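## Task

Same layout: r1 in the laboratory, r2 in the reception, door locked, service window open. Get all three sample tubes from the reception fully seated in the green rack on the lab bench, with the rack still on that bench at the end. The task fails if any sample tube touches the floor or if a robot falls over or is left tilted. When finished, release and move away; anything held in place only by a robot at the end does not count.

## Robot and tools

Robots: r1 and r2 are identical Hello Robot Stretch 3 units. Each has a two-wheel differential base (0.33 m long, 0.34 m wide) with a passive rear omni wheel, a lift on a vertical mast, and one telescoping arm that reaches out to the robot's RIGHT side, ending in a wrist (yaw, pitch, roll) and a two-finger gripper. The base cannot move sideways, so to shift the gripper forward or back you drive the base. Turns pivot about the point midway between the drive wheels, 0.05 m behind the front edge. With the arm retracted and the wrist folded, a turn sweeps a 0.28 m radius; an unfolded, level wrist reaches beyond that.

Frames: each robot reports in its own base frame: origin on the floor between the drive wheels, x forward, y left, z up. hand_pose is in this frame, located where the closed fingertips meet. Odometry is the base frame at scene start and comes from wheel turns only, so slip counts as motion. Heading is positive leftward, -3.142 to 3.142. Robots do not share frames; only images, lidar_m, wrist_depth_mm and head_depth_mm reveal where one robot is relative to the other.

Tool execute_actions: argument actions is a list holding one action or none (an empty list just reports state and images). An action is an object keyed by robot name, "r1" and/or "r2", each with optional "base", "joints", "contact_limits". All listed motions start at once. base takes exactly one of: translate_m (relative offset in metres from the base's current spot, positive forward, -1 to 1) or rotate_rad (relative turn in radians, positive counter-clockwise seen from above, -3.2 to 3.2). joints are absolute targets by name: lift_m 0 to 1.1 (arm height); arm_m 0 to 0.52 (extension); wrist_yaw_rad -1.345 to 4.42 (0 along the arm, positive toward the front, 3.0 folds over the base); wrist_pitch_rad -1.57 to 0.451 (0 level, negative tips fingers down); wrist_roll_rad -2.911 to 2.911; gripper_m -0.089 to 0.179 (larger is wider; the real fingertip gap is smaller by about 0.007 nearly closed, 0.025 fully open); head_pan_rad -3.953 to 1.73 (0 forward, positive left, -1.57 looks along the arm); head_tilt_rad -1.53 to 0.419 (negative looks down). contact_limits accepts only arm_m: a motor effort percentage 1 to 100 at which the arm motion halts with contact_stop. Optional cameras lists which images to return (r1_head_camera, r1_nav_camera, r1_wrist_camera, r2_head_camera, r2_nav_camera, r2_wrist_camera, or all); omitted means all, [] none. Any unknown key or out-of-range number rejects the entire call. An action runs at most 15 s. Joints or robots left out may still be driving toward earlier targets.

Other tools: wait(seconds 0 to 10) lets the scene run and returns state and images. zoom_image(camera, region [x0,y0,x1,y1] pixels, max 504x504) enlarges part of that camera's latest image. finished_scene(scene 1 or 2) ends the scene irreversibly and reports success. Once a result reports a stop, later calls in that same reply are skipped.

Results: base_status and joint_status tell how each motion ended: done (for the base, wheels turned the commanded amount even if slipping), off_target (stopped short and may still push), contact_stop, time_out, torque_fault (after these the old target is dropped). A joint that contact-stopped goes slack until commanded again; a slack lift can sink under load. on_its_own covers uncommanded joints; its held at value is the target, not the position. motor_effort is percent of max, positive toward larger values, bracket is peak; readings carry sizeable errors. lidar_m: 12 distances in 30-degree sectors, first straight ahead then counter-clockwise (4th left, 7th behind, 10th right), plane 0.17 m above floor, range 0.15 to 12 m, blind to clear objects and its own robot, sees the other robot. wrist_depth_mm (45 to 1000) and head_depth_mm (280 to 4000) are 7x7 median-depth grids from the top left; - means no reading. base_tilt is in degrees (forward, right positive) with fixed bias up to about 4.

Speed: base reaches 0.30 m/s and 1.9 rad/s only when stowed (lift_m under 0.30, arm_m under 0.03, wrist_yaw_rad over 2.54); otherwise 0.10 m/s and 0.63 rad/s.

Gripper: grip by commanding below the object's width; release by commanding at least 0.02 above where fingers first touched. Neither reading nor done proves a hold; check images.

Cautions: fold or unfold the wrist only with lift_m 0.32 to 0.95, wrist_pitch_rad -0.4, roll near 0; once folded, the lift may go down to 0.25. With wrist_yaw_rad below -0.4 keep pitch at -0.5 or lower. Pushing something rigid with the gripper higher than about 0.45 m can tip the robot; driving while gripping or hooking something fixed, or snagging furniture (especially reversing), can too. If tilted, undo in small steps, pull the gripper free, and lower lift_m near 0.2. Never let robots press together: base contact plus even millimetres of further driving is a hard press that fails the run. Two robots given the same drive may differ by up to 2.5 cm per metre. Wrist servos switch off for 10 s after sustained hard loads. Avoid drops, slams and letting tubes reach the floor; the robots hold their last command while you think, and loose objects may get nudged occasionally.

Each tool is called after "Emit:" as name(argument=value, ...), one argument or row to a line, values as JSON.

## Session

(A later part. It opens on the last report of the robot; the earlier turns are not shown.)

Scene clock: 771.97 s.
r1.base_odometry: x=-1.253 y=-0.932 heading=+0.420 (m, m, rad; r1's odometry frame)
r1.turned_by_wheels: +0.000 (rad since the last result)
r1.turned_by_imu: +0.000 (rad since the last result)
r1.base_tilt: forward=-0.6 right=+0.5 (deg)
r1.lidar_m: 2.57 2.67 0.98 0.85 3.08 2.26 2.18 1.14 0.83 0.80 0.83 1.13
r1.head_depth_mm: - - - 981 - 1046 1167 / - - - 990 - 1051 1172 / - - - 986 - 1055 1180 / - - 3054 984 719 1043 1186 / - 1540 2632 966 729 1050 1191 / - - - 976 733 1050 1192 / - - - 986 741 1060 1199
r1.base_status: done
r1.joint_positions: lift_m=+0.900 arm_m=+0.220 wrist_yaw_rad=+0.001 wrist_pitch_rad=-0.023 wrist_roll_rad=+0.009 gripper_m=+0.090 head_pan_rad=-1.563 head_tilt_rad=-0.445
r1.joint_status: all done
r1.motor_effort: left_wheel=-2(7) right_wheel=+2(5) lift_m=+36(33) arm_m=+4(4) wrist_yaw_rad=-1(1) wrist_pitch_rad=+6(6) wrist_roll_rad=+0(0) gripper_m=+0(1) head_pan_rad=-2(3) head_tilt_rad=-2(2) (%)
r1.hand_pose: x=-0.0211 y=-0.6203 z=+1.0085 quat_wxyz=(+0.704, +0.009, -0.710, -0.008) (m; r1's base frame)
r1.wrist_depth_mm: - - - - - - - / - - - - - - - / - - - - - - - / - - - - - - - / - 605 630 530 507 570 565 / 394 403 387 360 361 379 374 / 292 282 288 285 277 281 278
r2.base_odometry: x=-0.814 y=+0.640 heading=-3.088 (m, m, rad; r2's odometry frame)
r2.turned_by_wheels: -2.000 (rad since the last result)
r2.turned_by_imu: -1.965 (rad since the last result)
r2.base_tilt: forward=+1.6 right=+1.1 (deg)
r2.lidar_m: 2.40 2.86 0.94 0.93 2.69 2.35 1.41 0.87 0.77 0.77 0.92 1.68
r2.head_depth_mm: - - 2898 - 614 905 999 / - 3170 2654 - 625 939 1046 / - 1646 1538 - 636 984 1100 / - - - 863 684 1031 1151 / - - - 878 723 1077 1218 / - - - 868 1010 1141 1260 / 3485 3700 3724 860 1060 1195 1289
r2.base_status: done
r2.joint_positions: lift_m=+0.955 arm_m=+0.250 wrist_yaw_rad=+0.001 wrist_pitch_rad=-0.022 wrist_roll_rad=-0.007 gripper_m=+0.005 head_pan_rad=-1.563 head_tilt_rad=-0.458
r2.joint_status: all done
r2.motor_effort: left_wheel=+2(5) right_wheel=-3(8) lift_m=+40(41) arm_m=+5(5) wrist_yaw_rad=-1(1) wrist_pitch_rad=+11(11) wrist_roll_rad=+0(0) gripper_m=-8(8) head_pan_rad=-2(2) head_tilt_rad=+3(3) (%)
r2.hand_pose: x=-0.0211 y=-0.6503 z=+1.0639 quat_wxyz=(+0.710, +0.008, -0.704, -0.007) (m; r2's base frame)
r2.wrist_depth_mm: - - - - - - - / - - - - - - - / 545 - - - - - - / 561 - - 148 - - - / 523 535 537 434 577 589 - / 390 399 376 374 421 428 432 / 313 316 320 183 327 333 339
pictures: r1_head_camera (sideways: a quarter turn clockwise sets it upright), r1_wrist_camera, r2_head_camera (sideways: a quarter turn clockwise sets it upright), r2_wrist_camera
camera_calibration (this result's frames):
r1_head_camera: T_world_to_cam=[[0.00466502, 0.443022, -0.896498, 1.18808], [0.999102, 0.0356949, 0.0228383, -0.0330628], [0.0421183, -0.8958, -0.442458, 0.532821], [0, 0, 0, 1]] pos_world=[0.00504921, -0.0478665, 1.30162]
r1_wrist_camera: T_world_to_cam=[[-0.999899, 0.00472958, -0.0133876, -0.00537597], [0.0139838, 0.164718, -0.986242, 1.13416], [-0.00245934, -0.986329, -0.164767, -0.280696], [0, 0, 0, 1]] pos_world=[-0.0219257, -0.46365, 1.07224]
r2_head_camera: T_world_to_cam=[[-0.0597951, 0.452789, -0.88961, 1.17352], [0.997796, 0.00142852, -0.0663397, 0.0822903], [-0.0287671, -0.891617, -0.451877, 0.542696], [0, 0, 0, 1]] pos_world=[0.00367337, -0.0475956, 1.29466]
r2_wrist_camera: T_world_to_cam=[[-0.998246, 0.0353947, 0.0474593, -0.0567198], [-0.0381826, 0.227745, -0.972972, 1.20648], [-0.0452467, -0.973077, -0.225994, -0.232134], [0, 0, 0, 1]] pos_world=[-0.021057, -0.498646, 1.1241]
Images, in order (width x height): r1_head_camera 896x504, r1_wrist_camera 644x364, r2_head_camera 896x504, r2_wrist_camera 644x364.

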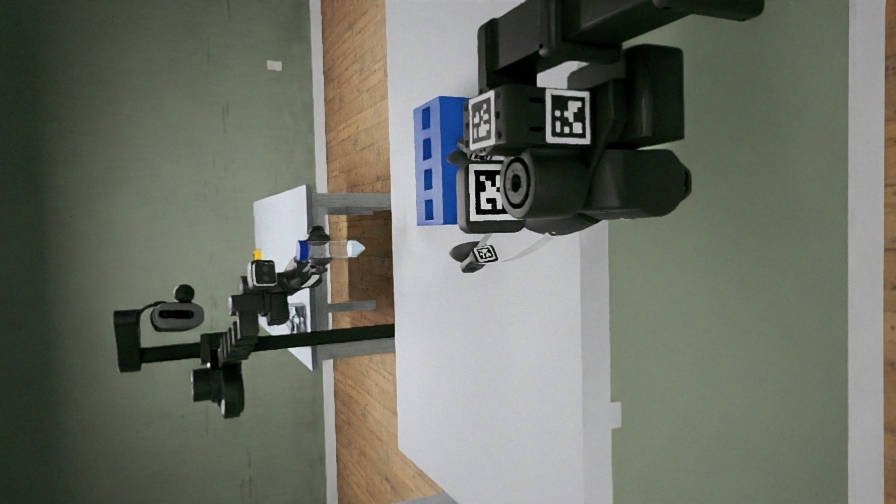

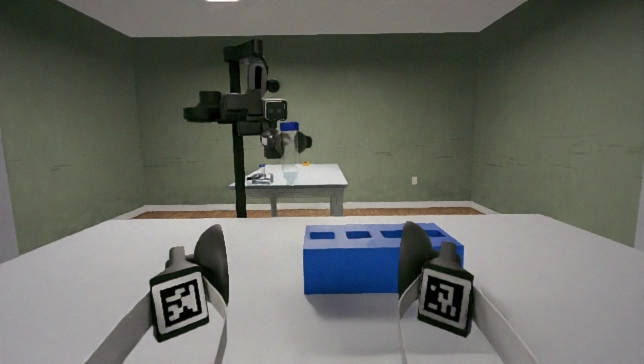

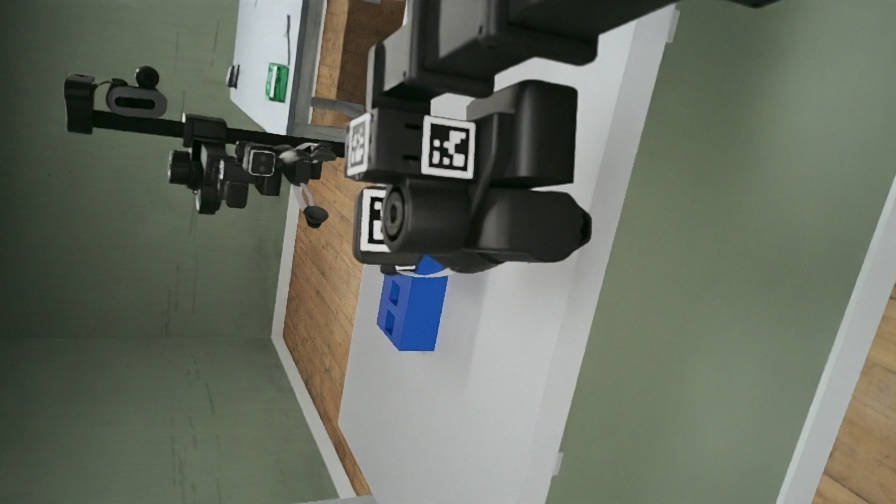

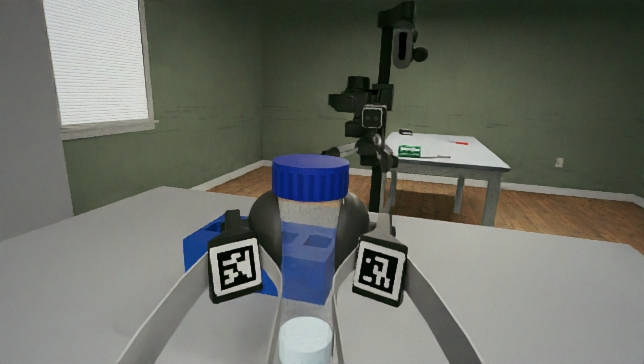

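Emit:
execute_actions(
  actions=[
    {"r2": {"base": {"translate_m": -0.015}, "joints": {"arm_m": 0.482}}},
  ],
  cameras=["r1_head_camera", "r1_wrist_camera", "r2_head_camera", "r2_wrist_camera"],
)

Scene clock: 790.13 s.
r1.base_odometry: x=-1.253 y=-0.932 heading=+0.420 (m, m, rad; r1's odometry frame)
r1.turned_by_wheels: +0.000 (rad since the last result)
r1.turned_by_imu: +0.000 (rad since the last result)
r1.base_tilt: forward=-0.6 right=+0.5 (deg)
r1.lidar_m: 2.57 2.67 0.98 0.85 3.08 2.26 2.17 1.13 0.83 0.80 0.83 1.13
r1.head_depth_mm: - - - 975 - 1042 1168 / - - - 990 - 1054 1182 / - - - 895 - 1057 1181 / - - 1019 989 721 1044 1189 / - 1605 2649 959 727 1049 1189 / - - - 977 736 1049 1207 / - - - 977 741 1059 1202
r1.base_status: not commanded
r1.joint_positions: lift_m=+0.900 arm_m=+0.220 wrist_yaw_rad=+0.001 wrist_pitch_rad=-0.023 wrist_roll_rad=+0.009 gripper_m=+0.090 head_pan_rad=-1.563 head_tilt_rad=-0.445
r1.joint_status: not commanded
r1.motor_effort: left_wheel=-2(2) right_wheel=+2(2) lift_m=+36(36) arm_m=+4(4) wrist_yaw_rad=-1(1) wrist_pitch_rad=+7(7) wrist_roll_rad=+0(0) gripper_m=+0(2) head_pan_rad=-3(2) head_tilt_rad=-2(3) (%)
r1.hand_pose: x=-0.0211 y=-0.6203 z=+1.0085 quat_wxyz=(+0.704, +0.009, -0.710, -0.008) (m; r1's base frame)
r1.wrist_depth_mm: - - - - - - - / - - - - - - - / - - - 552 - - - / - - - - - - - / - 606 625 528 512 569 565 / 393 406 386 359 359 378 373 / 292 280 286 285 276 281 279
r2.base_odometry: x=-0.799 y=+0.641 heading=-3.088 (m, m, rad; r2's odometry frame)
r2.turned_by_wheels: +0.000 (rad since the last result)
r2.turned_by_imu: +0.001 (rad since the last result)
r2.base_tilt: forward=+1.6 right=+1.1 (deg)
r2.lidar_m: 2.42 2.88 0.95 0.93 2.67 2.34 1.39 0.86 0.77 0.77 0.91 1.67
r2.head_depth_mm: - - 2875 - 638 906 991 / - 3222 2485 861 657 935 1038 / - 1630 - 877 655 977 1095 / - - - 849 676 1021 1151 / - - - 875 696 1073 1212 / - - - 865 1004 1129 1255 / 3490 3676 3744 856 1057 1190 1291
r2.base_status: done
r2.joint_positions: lift_m=+0.955 arm_m=+0.482 wrist_yaw_rad=+0.001 wrist_pitch_rad=-0.022 wrist_roll_rad=-0.007 gripper_m=+0.005 head_pan_rad=-1.563 head_tilt_rad=-0.458
r2.joint_status: all done
r2.motor_effort: left_wheel=+2(2) right_wheel=-3(9) lift_m=+40(40) arm_m=+5(5) wrist_yaw_rad=-1(1) wrist_pitch_rad=+11(11) wrist_roll_rad=+0(0) gripper_m=-8(9) head_pan_rad=-3(3) head_tilt_rad=+3(3) (%)
r2.hand_pose: x=-0.0211 y=-0.8823 z=+1.0639 quat_wxyz=(+0.710, +0.008, -0.704, -0.007) (m; r2's base frame)
r2.wrist_depth_mm: - - - - - - - / - - - - - - - / - - - - - - - / - - - 147 - - - / - 529 - - - - - / 391 393 370 398 417 - - / 311 241 256 182 325 334 334
pictures: r1_head_camera (sideways: a quarter turn clockwise sets it upright), r1_wrist_camera, r2_head_camera (sideways: a quarter turn clockwise sets it upright), r2_wrist_camera
camera_calibration (this result's frames):
r1_head_camera: T_world_to_cam=[[0.00466502, 0.443022, -0.896498, 1.18808], [0.999102, 0.0356949, 0.0228383, -0.0330628], [0.0421183, -0.8958, -0.442458, 0.532821], [0, 0, 0, 1]] pos_world=[0.00504921, -0.0478665, 1.30162]
r1_wrist_camera: T_world_to_cam=[[-0.999899, 0.00472967, -0.0133877, -0.00537585], [0.0139839, 0.164718, -0.986242, 1.13416], [-0.00245941, -0.986329, -0.164767, -0.280696], [0, 0, 0, 1]] pos_world=[-0.0219257, -0.46365, 1.07224]
r2_head_camera: T_world_to_cam=[[-0.059795, 0.452781, -0.889614, 1.17352], [0.997796, 0.00142781, -0.0663397, 0.0822902], [-0.0287672, -0.891621, -0.451869, 0.542686], [0, 0, 0, 1]] pos_world=[0.00367336, -0.0475957, 1.29466]
r2_wrist_camera: T_world_to_cam=[[-0.998246, 0.0354047, 0.0474595, -0.0485028], [-0.0381805, 0.227745, -0.972972, 1.25931], [-0.0452564, -0.973077, -0.225994, -0.457871], [0, 0, 0, 1]] pos_world=[-0.021058, -0.730628, 1.1241]
Images, in order (width x height): r1_head_camera 896x504, r1_wrist_camera 644x364, r2_head_camera 896x504, r2_wrist_camera 644x364.

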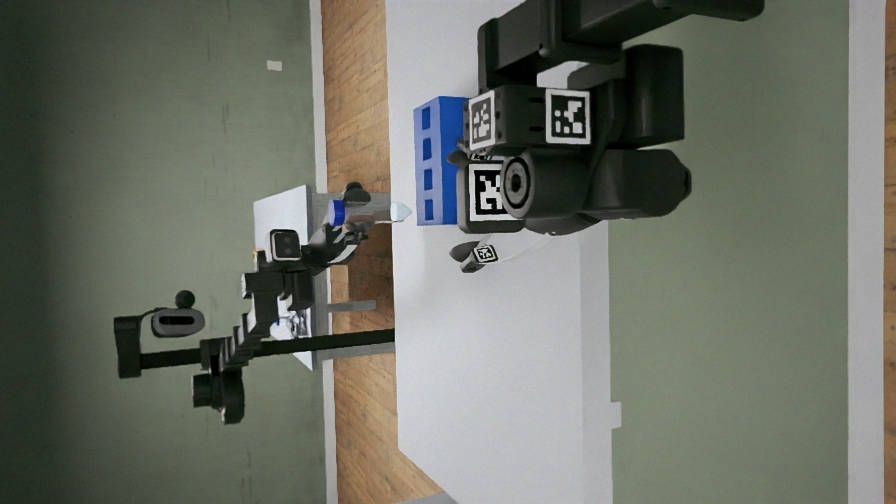

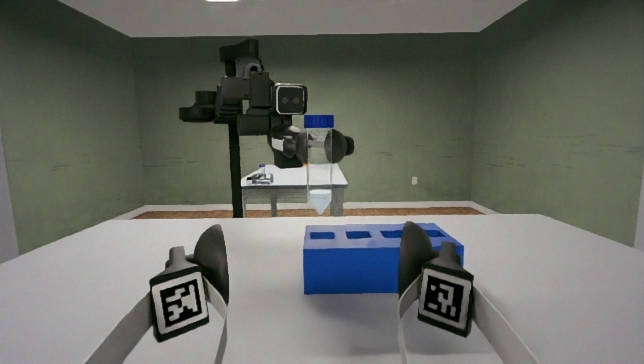

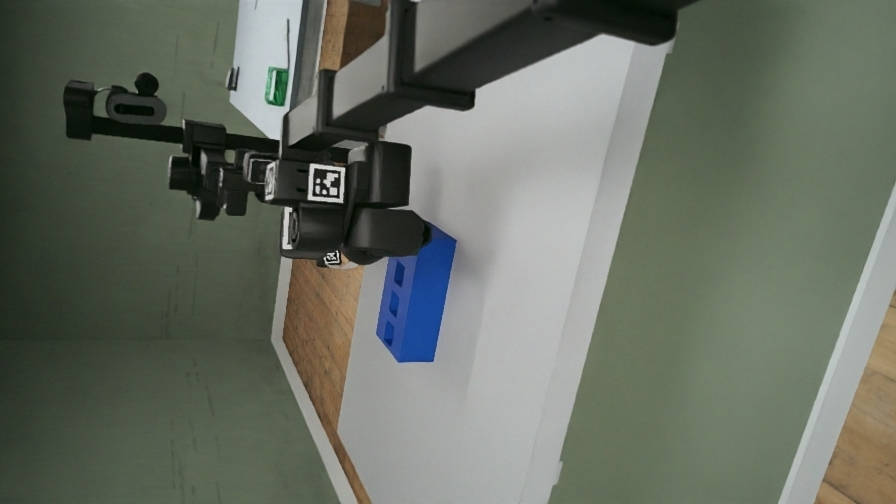

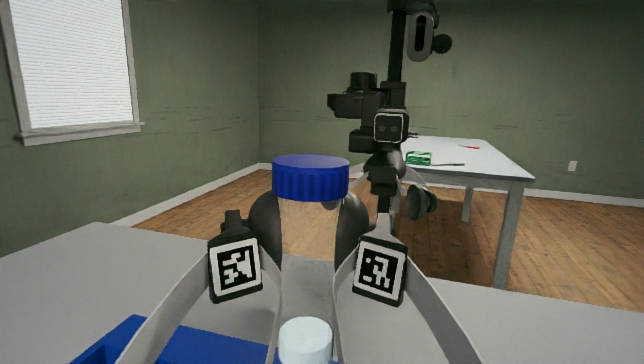

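Emit:
execute_actions(
  actions=[],
)

Scene clock: 803.00 s.
r1.base_odometry: x=-1.253 y=-0.932 heading=+0.420 (m, m, rad; r1's odometry frame)
r1.turned_by_wheels: +0.000 (rad since the last result)
r1.turned_by_imu: +0.000 (rad since the last result)
r1.base_tilt: forward=-0.6 right=+0.5 (deg)
r1.lidar_m: 2.57 2.67 0.98 0.86 3.08 2.26 2.17 1.14 0.83 0.80 0.83 1.13
r1.head_depth_mm: - - - 980 - 1045 1169 / - - - 986 - 1056 1172 / - - - 897 - 1063 1180 / - - 1015 983 721 1046 1191 / - 1605 2621 965 729 1046 1188 / - - - 970 733 1059 1189 / - - - 977 740 1055 1202
r1.base_status: not commanded
r1.joint_positions: lift_m=+0.900 arm_m=+0.220 wrist_yaw_rad=+0.001 wrist_pitch_rad=-0.023 wrist_roll_rad=+0.009 gripper_m=+0.090 head_pan_rad=-1.563 head_tilt_rad=-0.445
r1.joint_status: not commanded
r1.motor_effort: left_wheel=-2(2) right_wheel=+2(2) lift_m=+36(36) arm_m=+4(4) wrist_yaw_rad=-2(1) wrist_pitch_rad=+6(7) wrist_roll_rad=+0(0) gripper_m=+1(2) head_pan_rad=-3(2) head_tilt_rad=-3(3) (%)
r1.hand_pose: x=-0.0211 y=-0.6203 z=+1.0085 quat_wxyz=(+0.704, +0.009, -0.710, -0.008) (m; r1's base frame)
r1.wrist_depth_mm: - - - - - - - / - - - - - - - / - - - 549 - - - / - - - - - - - / - 601 628 529 513 573 561 / 393 408 389 361 359 377 372 / 291 280 288 286 277 281 280
r2.base_odometry: x=-0.799 y=+0.641 heading=-3.088 (m, m, rad; r2's odometry frame)
r2.turned_by_wheels: +0.000 (rad since the last result)
r2.turned_by_imu: +0.001 (rad since the last result)
r2.base_tilt: forward=+1.7 right=+1.1 (deg)
r2.lidar_m: 2.42 2.88 0.95 0.93 2.67 2.34 1.39 0.86 0.76 0.77 0.91 1.67
r2.head_depth_mm: - - 2861 - 635 904 989 / - 3197 2462 861 658 940 1039 / - 1623 - 876 654 975 1092 / - - - 847 676 1024 1151 / - - - 873 697 1069 1210 / - - - 868 1004 1131 1252 / 3508 3685 3763 856 1056 1187 1294
r2.base_status: done
r2.joint_positions: lift_m=+0.955 arm_m=+0.482 wrist_yaw_rad=+0.001 wrist_pitch_rad=-0.022 wrist_roll_rad=-0.007 gripper_m=+0.005 head_pan_rad=-1.563 head_tilt_rad=-0.458
r2.joint_status: all done
r2.motor_effort: left_wheel=+2(2) right_wheel=-3(9) lift_m=+40(40) arm_m=+5(5) wrist_yaw_rad=-1(1) wrist_pitch_rad=+11(11) wrist_roll_rad=+0(0) gripper_m=-9(9) head_pan_rad=-3(3) head_tilt_rad=+3(3) (%)
r2.hand_pose: x=-0.0211 y=-0.8823 z=+1.0639 quat_wxyz=(+0.710, +0.008, -0.704, -0.007) (m; r2's base frame)
r2.wrist_depth_mm: - - - - - - - / - - - - - - - / - - - - - - - / - - - 148 - - - / - 533 - - - - - / 387 394 372 397 420 - - / 310 240 254 182 327 333 339
pictures: r1_head_camera (sideways: a quarter turn clockwise sets it upright), r1_nav_camera (sideways: a quarter turn counterclockwise sets it upright), r1_wrist_camera, r2_head_camera (sideways: a quarter turn clockwise sets it upright), r2_nav_camera (sideways: a quarter turn counterclockwise sets it upright), r2_wrist_camera
camera_calibration (this result's frames):
r1_head_camera: T_world_to_cam=[[0.00466502, 0.443023, -0.896498, 1.18808], [0.999102, 0.0356949, 0.0228383, -0.0330628], [0.0421183, -0.8958, -0.442458, 0.532821], [0, 0, 0, 1]] pos_world=[0.00504921, -0.0478665, 1.30162]
r1_nav_camera: T_world_to_cam=[[0.0276134, -0.426163, 0.904225, -1.13594], [-0.999317, -0.0339884, 0.0144985, 0.0452583], [0.0245544, -0.904008, -0.42681, 0.515265], [0, 0, 0, 1]] pos_world=[0.0639425, -0.0167531, 1.24641]
r1_wrist_camera: T_world_to_cam=[[-0.999899, 0.00472964, -0.0133876, -0.00537596], [0.0139838, 0.164718, -0.986242, 1.13416], [-0.0024594, -0.986329, -0.164767, -0.280696], [0, 0, 0, 1]] pos_world=[-0.0219257, -0.46365, 1.07224]
r2_head_camera: T_world_to_cam=[[-0.0597951, 0.452781, -0.889614, 1.17352], [0.997796, 0.00142792, -0.0663397, 0.0822902], [-0.028767, -0.891621, -0.451869, 0.542686], [0, 0, 0, 1]] pos_world=[0.00367337, -0.0475957, 1.29466]
r2_nav_camera: T_world_to_cam=[[-0.0125138, -0.441393, 0.897227, -1.12636], [-0.999746, 0.02236, -0.00294359, 0.0675639], [-0.0187627, -0.897035, -0.44156, 0.52682], [0, 0, 0, 1]] pos_world=[0.0633362, -0.0261018, 1.24342]
r2_wrist_camera: T_world_to_cam=[[-0.998246, 0.0354046, 0.0474595, -0.0485028], [-0.0381805, 0.227745, -0.972972, 1.25931], [-0.0452563, -0.973077, -0.225994, -0.457871], [0, 0, 0, 1]] pos_world=[-0.021058, -0.730628, 1.1241]
Images, in order (width x height): r1_head_camera 896x504, r1_nav_camera 672x504, r1_wrist_camera 644x364, r2_head_camera 896x504, r2_nav_camera 672x504, r2_wrist_camera 644x364.

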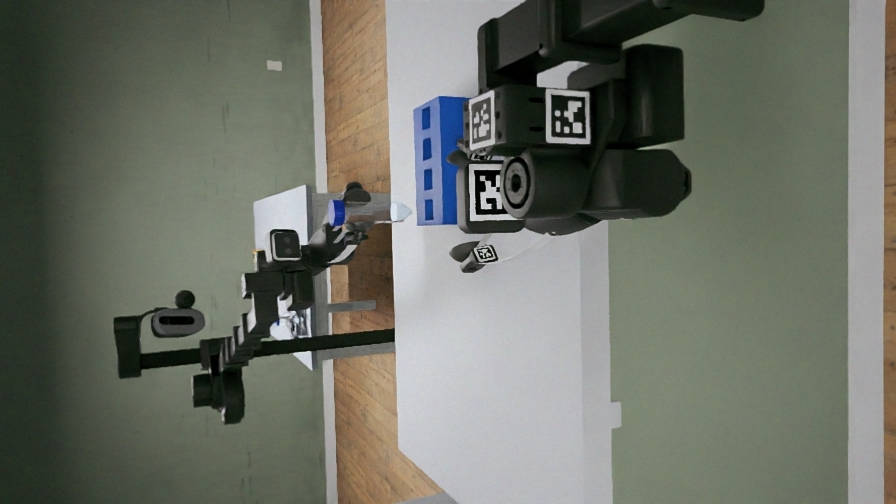

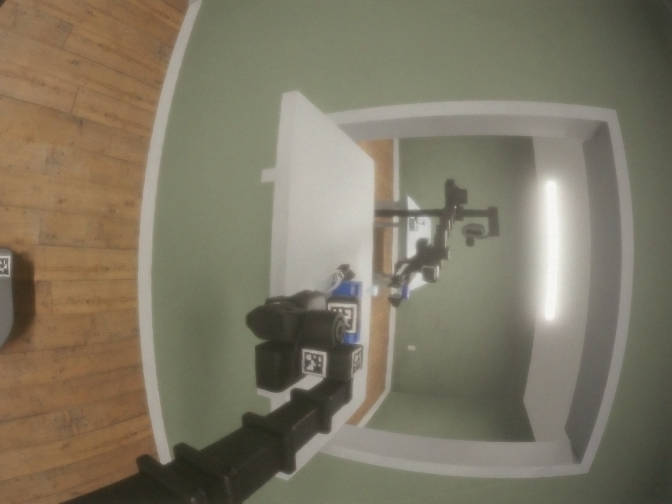

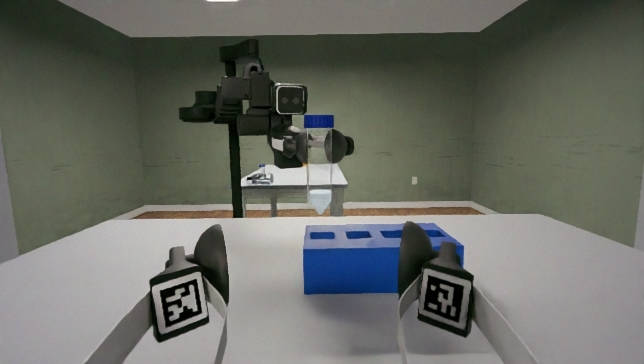

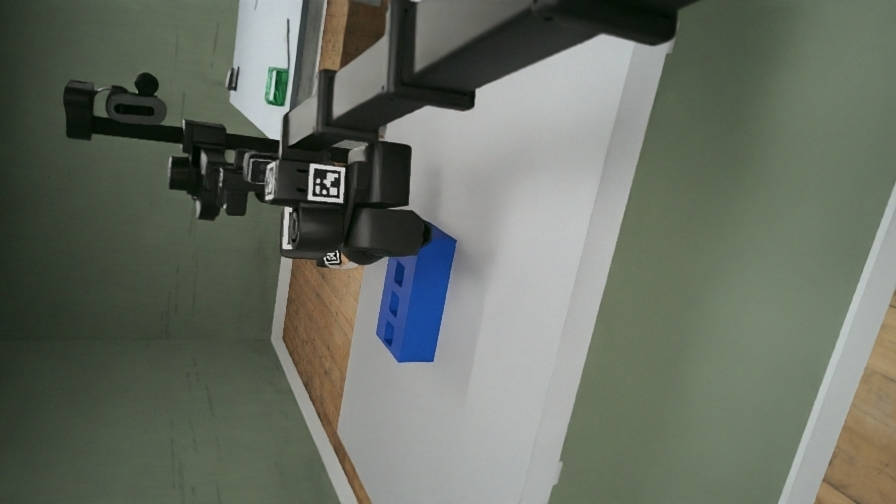

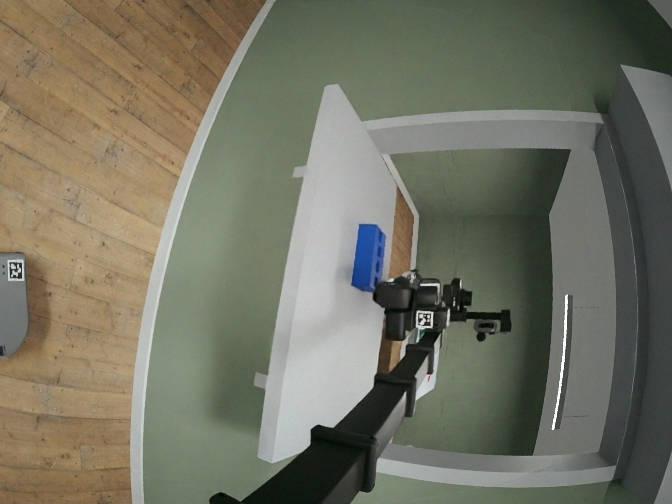

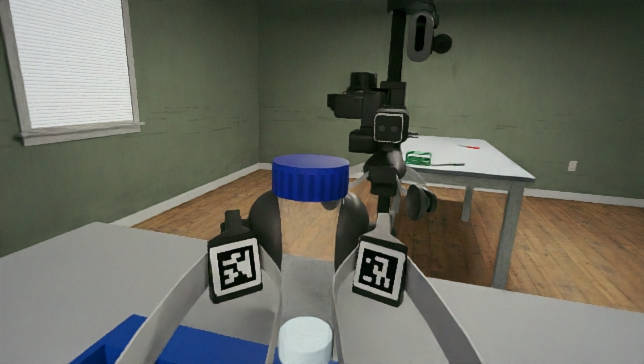

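Emit:
zoom_image(
  camera="r1_wrist_camera",
  region=[260, 100, 420, 300],
)

Emit:
zoom_image(
  camera="r1_head_camera",
  region=[300, 90, 480, 250],
)

Region (260, 100, 420, 300) of r1_wrist_camera's 644x364 image, scaled by 2.520; it fills the left 403 columns of this view, and the rest is white.

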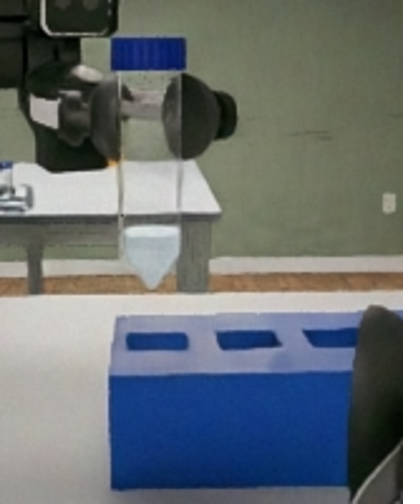

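Region (300, 90, 480, 250) of r1_head_camera's 896x504 image, scaled by 2.800, with more detail than that image has.

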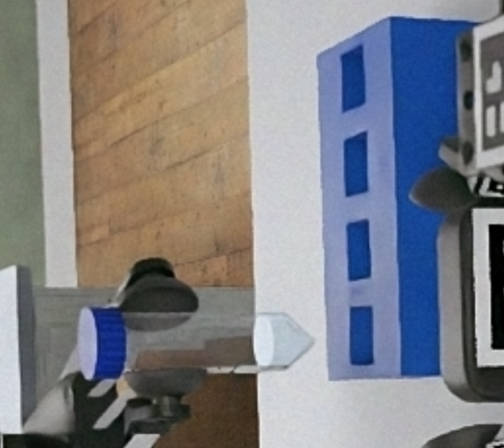

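Emit:
execute_actions(
  actions=[
    {"r2": {"joints": {"arm_m": 0.488, "lift_m": 0.925}}},
  ],
  cameras=["r1_head_camera", "r1_wrist_camera", "r2_wrist_camera"],
)

Emit:
zoom_image(
  camera="r1_wrist_camera",
  region=[260, 100, 420, 300],
)

Emit:
zoom_image(
  camera="r1_head_camera",
  region=[300, 90, 480, 250],
)

Scene clock: 828.93 s.
r1.base_odometry: x=-1.253 y=-0.932 heading=+0.420 (m, m, rad; r1's odometry frame)
r1.turned_by_wheels: +0.000 (rad since the last result)
r1.turned_by_imu: +0.000 (rad since the last result)
r1.base_tilt: forward=-0.6 right=+0.5 (deg)
r1.lidar_m: 2.57 2.67 0.98 0.85 3.10 2.26 2.17 1.13 0.83 0.80 0.83 1.13
r1.head_depth_mm: - - - 978 - 1046 1165 / - - - 990 - 1053 1174 / - - - 985 - 1057 1181 / - - 1021 958 720 1037 1188 / - 1657 2622 964 728 1042 1192 / - - - 973 736 1053 1197 / - - - 979 739 1054 1199
r1.base_status: not commanded
r1.joint_positions: lift_m=+0.900 arm_m=+0.220 wrist_yaw_rad=+0.001 wrist_pitch_rad=-0.023 wrist_roll_rad=+0.009 gripper_m=+0.090 head_pan_rad=-1.563 head_tilt_rad=-0.445
r1.joint_status: not commanded
r1.motor_effort: left_wheel=-2(2) right_wheel=+2(2) lift_m=+36(36) arm_m=+4(4) wrist_yaw_rad=-1(1) wrist_pitch_rad=+6(7) wrist_roll_rad=+0(0) gripper_m=-1(0) head_pan_rad=-3(2) head_tilt_rad=-3(3) (%)
r1.hand_pose: x=-0.0211 y=-0.6203 z=+1.0085 quat_wxyz=(+0.704, +0.009, -0.710, -0.008) (m; r1's base frame)
r1.wrist_depth_mm: - - - - - - - / - - - - - - - / - - - - - - - / - - - - - - - / - 600 634 488 507 570 564 / 397 402 387 359 361 380 372 / 291 281 288 285 277 282 278
r2.base_odometry: x=-0.799 y=+0.641 heading=-3.088 (m, m, rad; r2's odometry frame)
r2.turned_by_wheels: +0.000 (rad since the last result)
r2.turned_by_imu: +0.001 (rad since the last result)
r2.base_tilt: forward=+1.6 right=+1.0 (deg)
r2.lidar_m: 2.42 2.88 0.95 0.93 2.66 2.34 1.39 0.87 0.77 0.77 0.91 1.68
r2.head_depth_mm: - - 3810 1050 - 922 995 / - 3140 2588 861 646 935 1039 / - 1612 1726 833 654 983 1096 / - - - 842 673 1024 1152 / - - - 876 695 1076 1213 / - - - 868 1005 1131 1253 / 3549 3656 3727 855 1053 1193 1293
r2.base_status: not commanded
r2.joint_positions: lift_m=+0.925 arm_m=+0.488 wrist_yaw_rad=+0.001 wrist_pitch_rad=-0.022 wrist_roll_rad=-0.007 gripper_m=+0.005 head_pan_rad=-1.563 head_tilt_rad=-0.458
r2.joint_status: all done
r2.motor_effort: left_wheel=+2(3) right_wheel=-3(3) lift_m=+31(35) arm_m=+5(4) wrist_yaw_rad=-1(1) wrist_pitch_rad=+10(11) wrist_roll_rad=+0(0) gripper_m=-9(8) head_pan_rad=-2(2) head_tilt_rad=+3(2) (%)
r2.hand_pose: x=-0.0211 y=-0.8883 z=+1.0342 quat_wxyz=(+0.710, +0.008, -0.704, -0.007) (m; r2's base frame)
r2.wrist_depth_mm: - - - - - - - / - - - - - - - / - - - - - - - / - - - 147 - - - / 455 459 502 - - - - / 339 343 325 347 361 368 373 / 209 208 203 182 283 289 293
pictures: r1_head_camera (sideways: a quarter turn clockwise sets it upright), r1_wrist_camera, r2_wrist_camera
camera_calibration (this result's frames):
r1_head_camera: T_world_to_cam=[[0.00466502, 0.443022, -0.896498, 1.18808], [0.999102, 0.0356949, 0.0228383, -0.0330628], [0.0421183, -0.8958, -0.442458, 0.532821], [0, 0, 0, 1]] pos_world=[0.00504921, -0.0478665, 1.30162]
r1_wrist_camera: T_world_to_cam=[[-0.999899, 0.00472963, -0.0133877, -0.0053758], [0.013984, 0.164718, -0.986242, 1.13416], [-0.00245936, -0.986329, -0.164767, -0.280696], [0, 0, 0, 1]] pos_world=[-0.0219257, -0.46365, 1.07224]
r2_wrist_camera: T_world_to_cam=[[-0.998246, 0.0354046, 0.0474594, -0.0468815], [-0.0381805, 0.227745, -0.972972, 1.2318], [-0.0452563, -0.973077, -0.225994, -0.470416], [0, 0, 0, 1]] pos_world=[-0.021058, -0.736627, 1.09442]
Images, in order (width x height): r1_head_camera 896x504, r1_wrist_camera 644x364, r2_wrist_camera 644x364.

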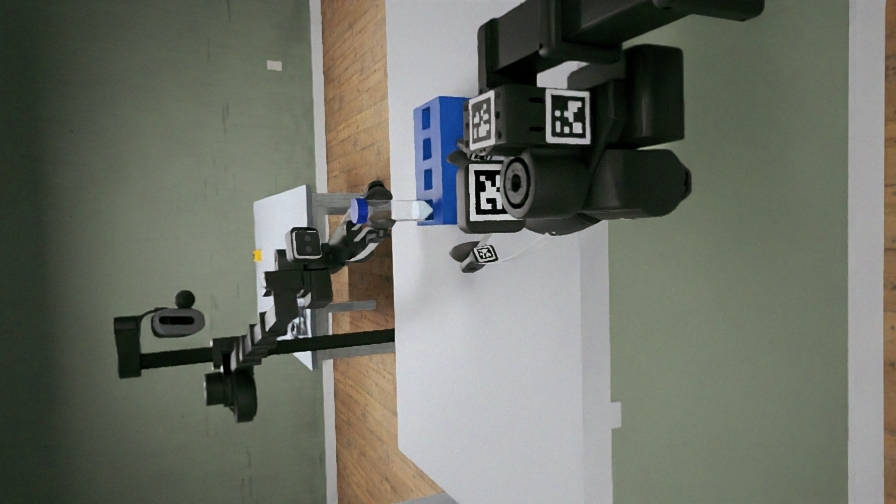

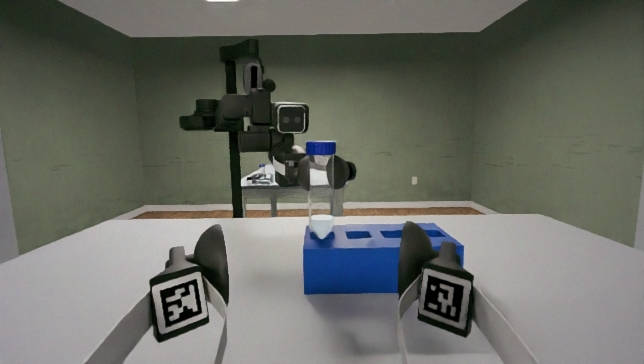

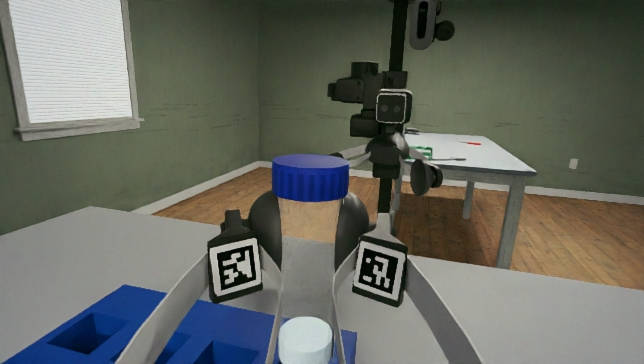

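Region (260, 100, 420, 300) of r1_wrist_camera's 644x364 image, scaled by 2.520; it fills the left 403 columns of this view, and the rest is white.

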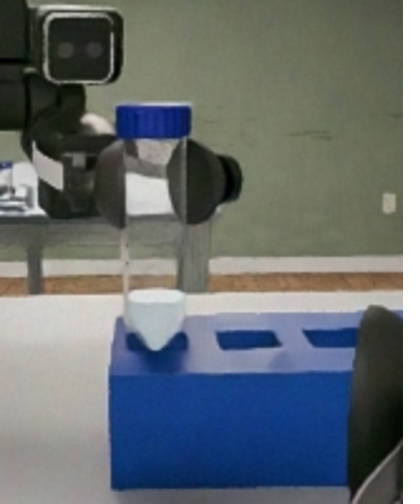

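Region (300, 90, 480, 250) of r1_head_camera's 896x504 image, scaled by 2.800, with more detail than that image has.

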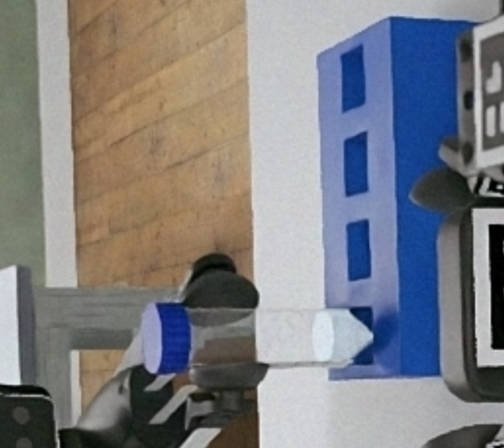

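Emit:
execute_actions(
  actions=[
    {"r2": {"joints": {"lift_m": 0.89}}},
  ],
  cameras=["r1_wrist_camera", "r2_wrist_camera"],
)

Emit:
zoom_image(
  camera="r1_wrist_camera",
  region=[260, 100, 420, 300],
)

Scene clock: 835.43 s.
r1.base_odometry: x=-1.253 y=-0.932 heading=+0.420 (m, m, rad; r1's odometry frame)
r1.turned_by_wheels: +0.000 (rad since the last result)
r1.turned_by_imu: +0.000 (rad since the last result)
r1.base_tilt: forward=-0.6 right=+0.5 (deg)
r1.lidar_m: 2.57 2.67 0.98 0.85 3.09 2.25 2.17 1.14 0.83 0.80 0.83 1.13
r1.head_depth_mm: - - - 980 - 1050 1164 / - - - 992 - 1050 1169 / - - - 888 - 1061 1181 / - - 1041 958 723 1042 1189 / - 1678 2623 963 727 1049 1189 / - - - 973 731 1053 1199 / - - - 983 742 1052 1197
r1.base_status: not commanded
r1.joint_positions: lift_m=+0.900 arm_m=+0.220 wrist_yaw_rad=+0.001 wrist_pitch_rad=-0.023 wrist_roll_rad=+0.009 gripper_m=+0.090 head_pan_rad=-1.563 head_tilt_rad=-0.445
r1.joint_status: not commanded
r1.motor_effort: left_wheel=-2(2) right_wheel=+2(2) lift_m=+36(35) arm_m=+4(4) wrist_yaw_rad=-1(1) wrist_pitch_rad=+6(6) wrist_roll_rad=+0(0) gripper_m=+1(0) head_pan_rad=-3(3) head_tilt_rad=-3(3) (%)
r1.hand_pose: x=-0.0211 y=-0.6203 z=+1.0085 quat_wxyz=(+0.704, +0.009, -0.710, -0.008) (m; r1's base frame)
r1.wrist_depth_mm: - - - - - - - / - - - - - - - / - - - - - - - / - - - 492 - - - / - 608 626 486 607 564 566 / 396 406 385 356 358 376 370 / 292 282 287 284 276 281 280
r2.base_odometry: x=-0.799 y=+0.641 heading=-3.088 (m, m, rad; r2's odometry frame)
r2.turned_by_wheels: +0.000 (rad since the last result)
r2.turned_by_imu: +0.001 (rad since the last result)
r2.base_tilt: forward=+1.7 right=+1.0 (deg)
r2.lidar_m: 2.42 2.87 0.95 0.93 2.66 2.34 1.39 0.86 0.76 0.77 0.91 1.67
r2.head_depth_mm: - - 3805 935 - - 1026 / - 3217 3118 - 629 937 1043 / - 1629 1488 810 656 980 1092 / - - - 826 676 1020 1144 / - - - 877 696 1077 1211 / - - - 866 1005 1133 1252 / 3552 3662 3724 854 1058 1188 1291
r2.base_status: not commanded
r2.joint_positions: lift_m=+0.890 arm_m=+0.488 wrist_yaw_rad=+0.001 wrist_pitch_rad=-0.018 wrist_roll_rad=-0.007 gripper_m=+0.005 head_pan_rad=-1.563 head_tilt_rad=-0.458
r2.joint_status: all done
r2.motor_effort: left_wheel=+2(2) right_wheel=-4(4) lift_m=+30(31) arm_m=+5(5) wrist_yaw_rad=-1(1) wrist_pitch_rad=+9(11) wrist_roll_rad=+0(0) gripper_m=-9(8) head_pan_rad=-2(3) head_tilt_rad=+4(4) (%)
r2.hand_pose: x=-0.0211 y=-0.8884 z=+1.0002 quat_wxyz=(+0.710, +0.007, -0.704, -0.006) (m; r2's base frame)
r2.wrist_depth_mm: - - - - - - - / - - - - - - - / - - - - 520 - - / - - - 148 - - - / 373 382 417 403 - - - / 206 203 192 199 300 304 308 / 151 152 155 173 235 240 241
pictures: r1_wrist_camera, r2_wrist_camera
camera_calibration (this result's frames):
r1_wrist_camera: T_world_to_cam=[[-0.999899, 0.00472963, -0.0133876, -0.00537598], [0.0139838, 0.164718, -0.986242, 1.13416], [-0.00245939, -0.986329, -0.164767, -0.280696], [0, 0, 0, 1]] pos_world=[-0.0219257, -0.46365, 1.07224]
r2_wrist_camera: T_world_to_cam=[[-0.998246, 0.03557, 0.0473259, -0.0449788], [-0.0381768, 0.224225, -0.973789, 1.19636], [-0.0452493, -0.973888, -0.222473, -0.48246], [0, 0, 0, 1]] pos_world=[-0.0210576, -0.736516, 1.0598]
Images, in order (width x height): r1_wrist_camera 644x364, r2_wrist_camera 644x364.

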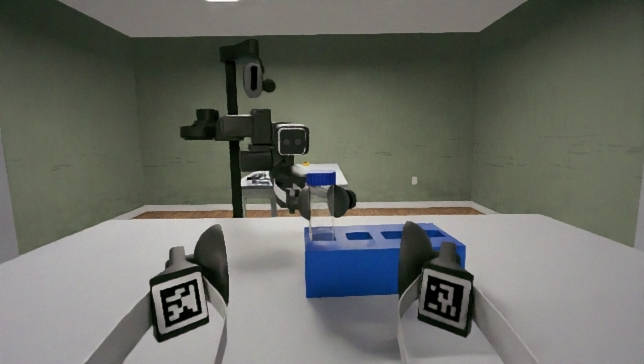

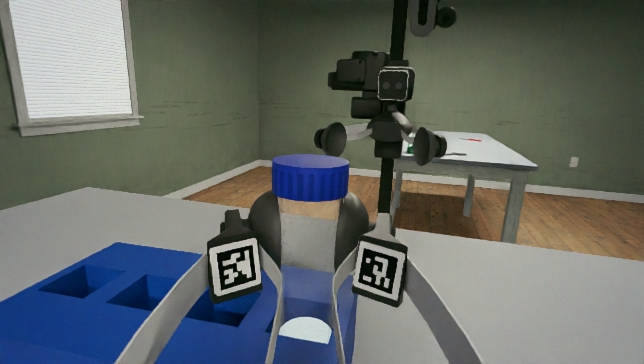

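Region (260, 100, 420, 300) of r1_wrist_camera's 644x364 image, scaled by 2.520; it fills the left 403 columns of this view, and the rest is white.

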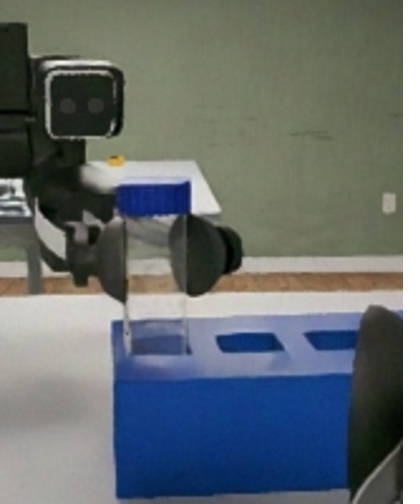

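Emit:
execute_actions(
  actions=[
    {"r2": {"joints": {"gripper_m": 0.09}}, "r1": {"joints": {"lift_m": 0.875}}},
  ],
  cameras=["r1_wrist_camera", "r2_wrist_camera"],
)

Emit:
execute_actions(
  actions=[
    {"r2": {"joints": {"arm_m": 0.28}}, "r1": {"joints": {"arm_m": 0.36}}},
  ],
  cameras=["r1_wrist_camera", "r2_wrist_camera", "r1_head_camera"],
)

Scene clock: 846.07 s.
r1.base_odometry: x=-1.253 y=-0.932 heading=+0.420 (m, m, rad; r1's odometry frame)
r1.turned_by_wheels: +0.000 (rad since the last result)
r1.turned_by_imu: +0.000 (rad since the last result)
r1.base_tilt: forward=-0.6 right=+0.5 (deg)
r1.lidar_m: 2.57 2.66 0.98 0.85 3.10 2.26 2.18 1.13 0.83 0.80 0.83 1.13
r1.head_depth_mm: - - - 921 - 1064 1169 / - - - 876 - 1071 1179 / - - - 854 - 1072 1179 / - - 1041 954 721 1045 1183 / - 1670 2581 968 727 1044 1189 / - - - 974 732 1052 1194 / - - - 981 740 1049 1201
r1.base_status: not commanded
r1.joint_positions: lift_m=+0.875 arm_m=+0.220 wrist_yaw_rad=+0.001 wrist_pitch_rad=-0.023 wrist_roll_rad=+0.009 gripper_m=+0.090 head_pan_rad=-1.563 head_tilt_rad=-0.445
r1.joint_status: all done
r1.motor_effort: left_wheel=-2(2) right_wheel=+2(2) lift_m=+30(27) arm_m=+4(4) wrist_yaw_rad=-1(1) wrist_pitch_rad=+7(7) wrist_roll_rad=+0(0) gripper_m=+0(0) head_pan_rad=-2(2) head_tilt_rad=-3(3) (%)
r1.hand_pose: x=-0.0211 y=-0.6203 z=+0.9837 quat_wxyz=(+0.704, +0.009, -0.710, -0.008) (m; r1's base frame)
r1.wrist_depth_mm: - - - - - - - / - - - - - - - / - - 952 - - - - / - - - 497 - - - / 522 515 538 363 358 488 482 / 338 348 331 328 327 325 318 / 249 241 247 245 237 241 239
r2.base_odometry: x=-0.799 y=+0.641 heading=-3.088 (m, m, rad; r2's odometry frame)
r2.turned_by_wheels: +0.000 (rad since the last result)
r2.turned_by_imu: +0.001 (rad since the last result)
r2.base_tilt: forward=+1.7 right=+1.1 (deg)
r2.lidar_m: 2.41 2.88 0.95 0.93 2.67 2.34 1.39 0.86 0.76 0.77 0.91 1.68
r2.head_depth_mm: - - 3799 936 - - 1023 / - 3456 3151 - 629 940 1035 / - - 1727 810 654 978 1086 / - - - 806 675 1025 1150 / - - - 872 695 1075 1209 / - - - 869 1004 1128 1251 / 3527 3708 3740 858 1052 1188 1287
r2.base_status: not commanded
r2.joint_positions: lift_m=+0.890 arm_m=+0.488 wrist_yaw_rad=+0.001 wrist_pitch_rad=-0.019 wrist_roll_rad=-0.007 gripper_m=+0.090 head_pan_rad=-1.563 head_tilt_rad=-0.458
r2.joint_status: all done
r2.motor_effort: left_wheel=+3(2) right_wheel=-4(4) lift_m=+30(31) arm_m=+5(5) wrist_yaw_rad=+0(1) wrist_pitch_rad=+9(9) wrist_roll_rad=+0(0) gripper_m=-1(79) head_pan_rad=-2(2) head_tilt_rad=+4(4) (%)
r2.hand_pose: x=-0.0211 y=-0.8884 z=+1.0000 quat_wxyz=(+0.710, +0.007, -0.704, -0.006) (m; r2's base frame)
r2.wrist_depth_mm: - - - - - - - / - - - - - - - / - - - - - - - / - - - 400 - - - / 378 389 396 371 - - - / 207 213 195 198 282 311 310 / - 152 155 180 235 238 241
pictures: r1_wrist_camera, r2_wrist_camera
camera_calibration (this result's frames):
r1_wrist_camera: T_world_to_cam=[[-0.999899, 0.00472943, -0.0133877, -0.00570778], [0.0139839, 0.164707, -0.986243, 1.10971], [-0.00245932, -0.986331, -0.164756, -0.284793], [0, 0, 0, 1]] pos_world=[-0.0219257, -0.46365, 1.04745]
r2_wrist_camera: T_world_to_cam=[[-0.998246, 0.0355496, 0.0473466, -0.0450127], [-0.0381771, 0.224748, -0.973669, 1.19657], [-0.0452546, -0.973768, -0.222997, -0.481848], [0, 0, 0, 1]] pos_world=[-0.021058, -0.736535, 1.05974]
Images, in order (width x height): r1_wrist_camera 644x364, r2_wrist_camera 644x364.

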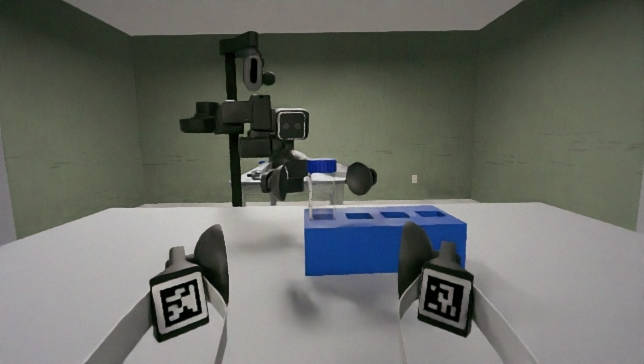

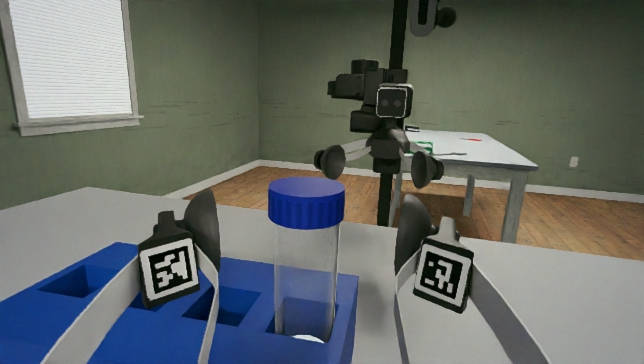

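Scene clock: 848.83 s.
r1.base_odometry: x=-1.253 y=-0.932 heading=+0.420 (m, m, rad; r1's odometry frame)
r1.turned_by_wheels: +0.000 (rad since the last result)
r1.turned_by_imu: +0.000 (rad since the last result)
r1.base_tilt: forward=-0.6 right=+0.5 (deg)
r1.lidar_m: 2.57 2.67 0.98 0.85 3.08 2.26 2.18 1.14 0.83 0.80 0.83 1.13
r1.head_depth_mm: - - - 951 - 1052 1169 / - - - 1067 674 1030 1180 / - - - 1081 952 1036 1181 / - - 2650 1020 717 1045 1182 / - 1668 1839 960 727 1047 1199 / - - - 977 732 1051 1201 / - - - 979 741 1059 1200
r1.base_status: not commanded
r1.joint_positions: lift_m=+0.875 arm_m=+0.360 wrist_yaw_rad=+0.001 wrist_pitch_rad=-0.023 wrist_roll_rad=+0.009 gripper_m=+0.090 head_pan_rad=-1.563 head_tilt_rad=-0.445
r1.joint_status: all done
r1.motor_effort: left_wheel=-2(2) right_wheel=+2(2) lift_m=+30(30) arm_m=+4(5) wrist_yaw_rad=-1(0) wrist_pitch_rad=+7(6) wrist_roll_rad=+0(0) gripper_m=+1(0) head_pan_rad=-3(3) head_tilt_rad=-3(3) (%)
r1.hand_pose: x=-0.0211 y=-0.7603 z=+0.9837 quat_wxyz=(+0.704, +0.009, -0.710, -0.008) (m; r1's base frame)
r1.wrist_depth_mm: - - - - - - - / - - - - - - - / - - 656 - - - - / - - - - - - - / - 512 534 497 536 482 477 / 336 347 328 213 212 218 318 / 248 241 246 212 216 220 238
r2.base_odometry: x=-0.799 y=+0.641 heading=-3.088 (m, m, rad; r2's odometry frame)
r2.turned_by_wheels: +0.000 (rad since the last result)
r2.turned_by_imu: +0.000 (rad since the last result)
r2.base_tilt: forward=+1.7 right=+1.1 (deg)
r2.lidar_m: 2.42 2.87 0.95 0.93 2.66 2.34 1.39 0.86 0.76 0.77 0.91 1.67
r2.head_depth_mm: - - 2901 927 - - 1013 / - 3392 2768 1031 - 936 1039 / - - 1151 1044 - 980 1089 / - - - 872 715 1024 1146 / - - - 874 697 1073 1203 / - - - 864 1004 1130 1258 / 3534 3746 3739 861 1052 1190 1293
r2.base_status: not commanded
r2.joint_positions: lift_m=+0.890 arm_m=+0.280 wrist_yaw_rad=+0.001 wrist_pitch_rad=-0.019 wrist_roll_rad=-0.007 gripper_m=+0.090 head_pan_rad=-1.563 head_tilt_rad=-0.458
r2.joint_status: all done
r2.motor_effort: left_wheel=+2(3) right_wheel=-4(3) lift_m=+30(30) arm_m=-6(6) wrist_yaw_rad=-1(1) wrist_pitch_rad=+9(9) wrist_roll_rad=+0(0) gripper_m=+0(0) head_pan_rad=-4(1) head_tilt_rad=+3(3) (%)
r2.hand_pose: x=-0.0211 y=-0.6811 z=+1.0000 quat_wxyz=(+0.710, +0.007, -0.704, -0.006) (m; r2's base frame)
r2.wrist_depth_mm: - - - - - - - / - - - - - - - / - - - 662 - - - / 520 590 419 589 - - - / 378 385 343 348 440 424 437 / 282 290 290 295 284 316 313 / 233 226 230 233 236 240 243
pictures: r1_head_camera (sideways: a quarter turn clockwise sets it upright), r1_wrist_camera, r2_wrist_camera
camera_calibration (this result's frames):
r1_head_camera: T_world_to_cam=[[0.00467453, 0.443083, -0.896468, 1.18804], [0.999103, 0.0356708, 0.0228402, -0.0330653], [0.0420978, -0.89577, -0.442519, 0.532901], [0, 0, 0, 1]] pos_world=[0.00504813, -0.0478665, 1.30162]
r1_wrist_camera: T_world_to_cam=[[-0.999899, 0.0047393, -0.0133878, -0.00504062], [0.0139855, 0.164683, -0.986247, 1.13276], [-0.00246939, -0.986335, -0.164732, -0.422909], [0, 0, 0, 1]] pos_world=[-0.0219267, -0.603653, 1.04745]
r2_wrist_camera: T_world_to_cam=[[-0.998246, 0.0355497, 0.0473465, -0.0523814], [-0.0381771, 0.224748, -0.973669, 1.14998], [-0.0452546, -0.973768, -0.222997, -0.280005], [0, 0, 0, 1]] pos_world=[-0.021058, -0.529255, 1.05974]
Images, in order (width x height): r1_head_camera 896x504, r1_wrist_camera 644x364, r2_wrist_camera 644x364.

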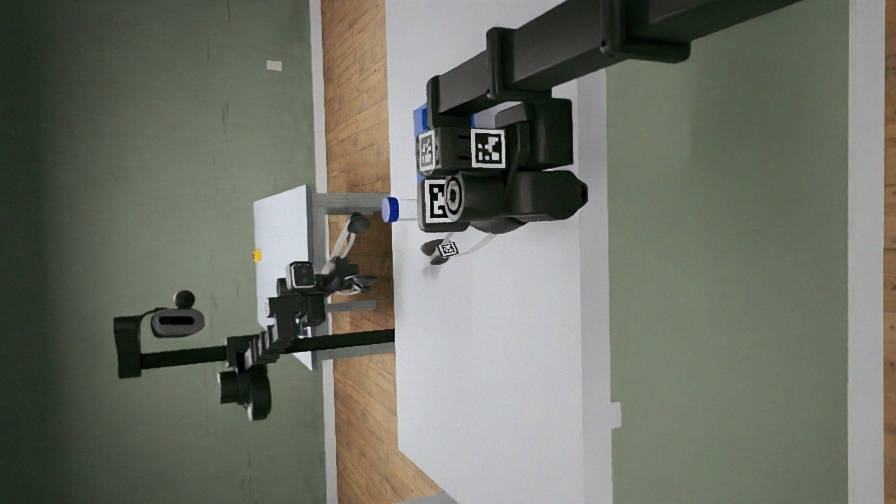

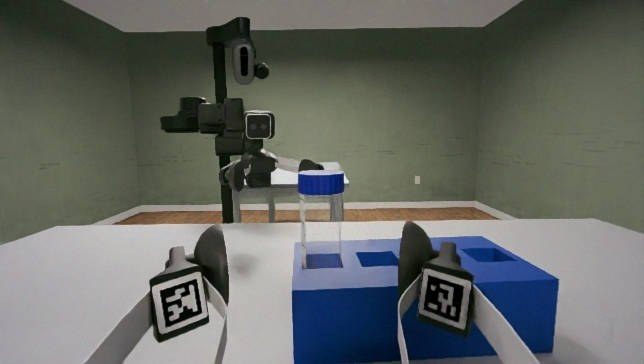

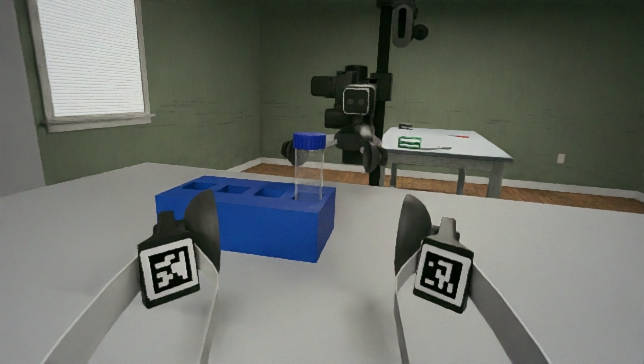

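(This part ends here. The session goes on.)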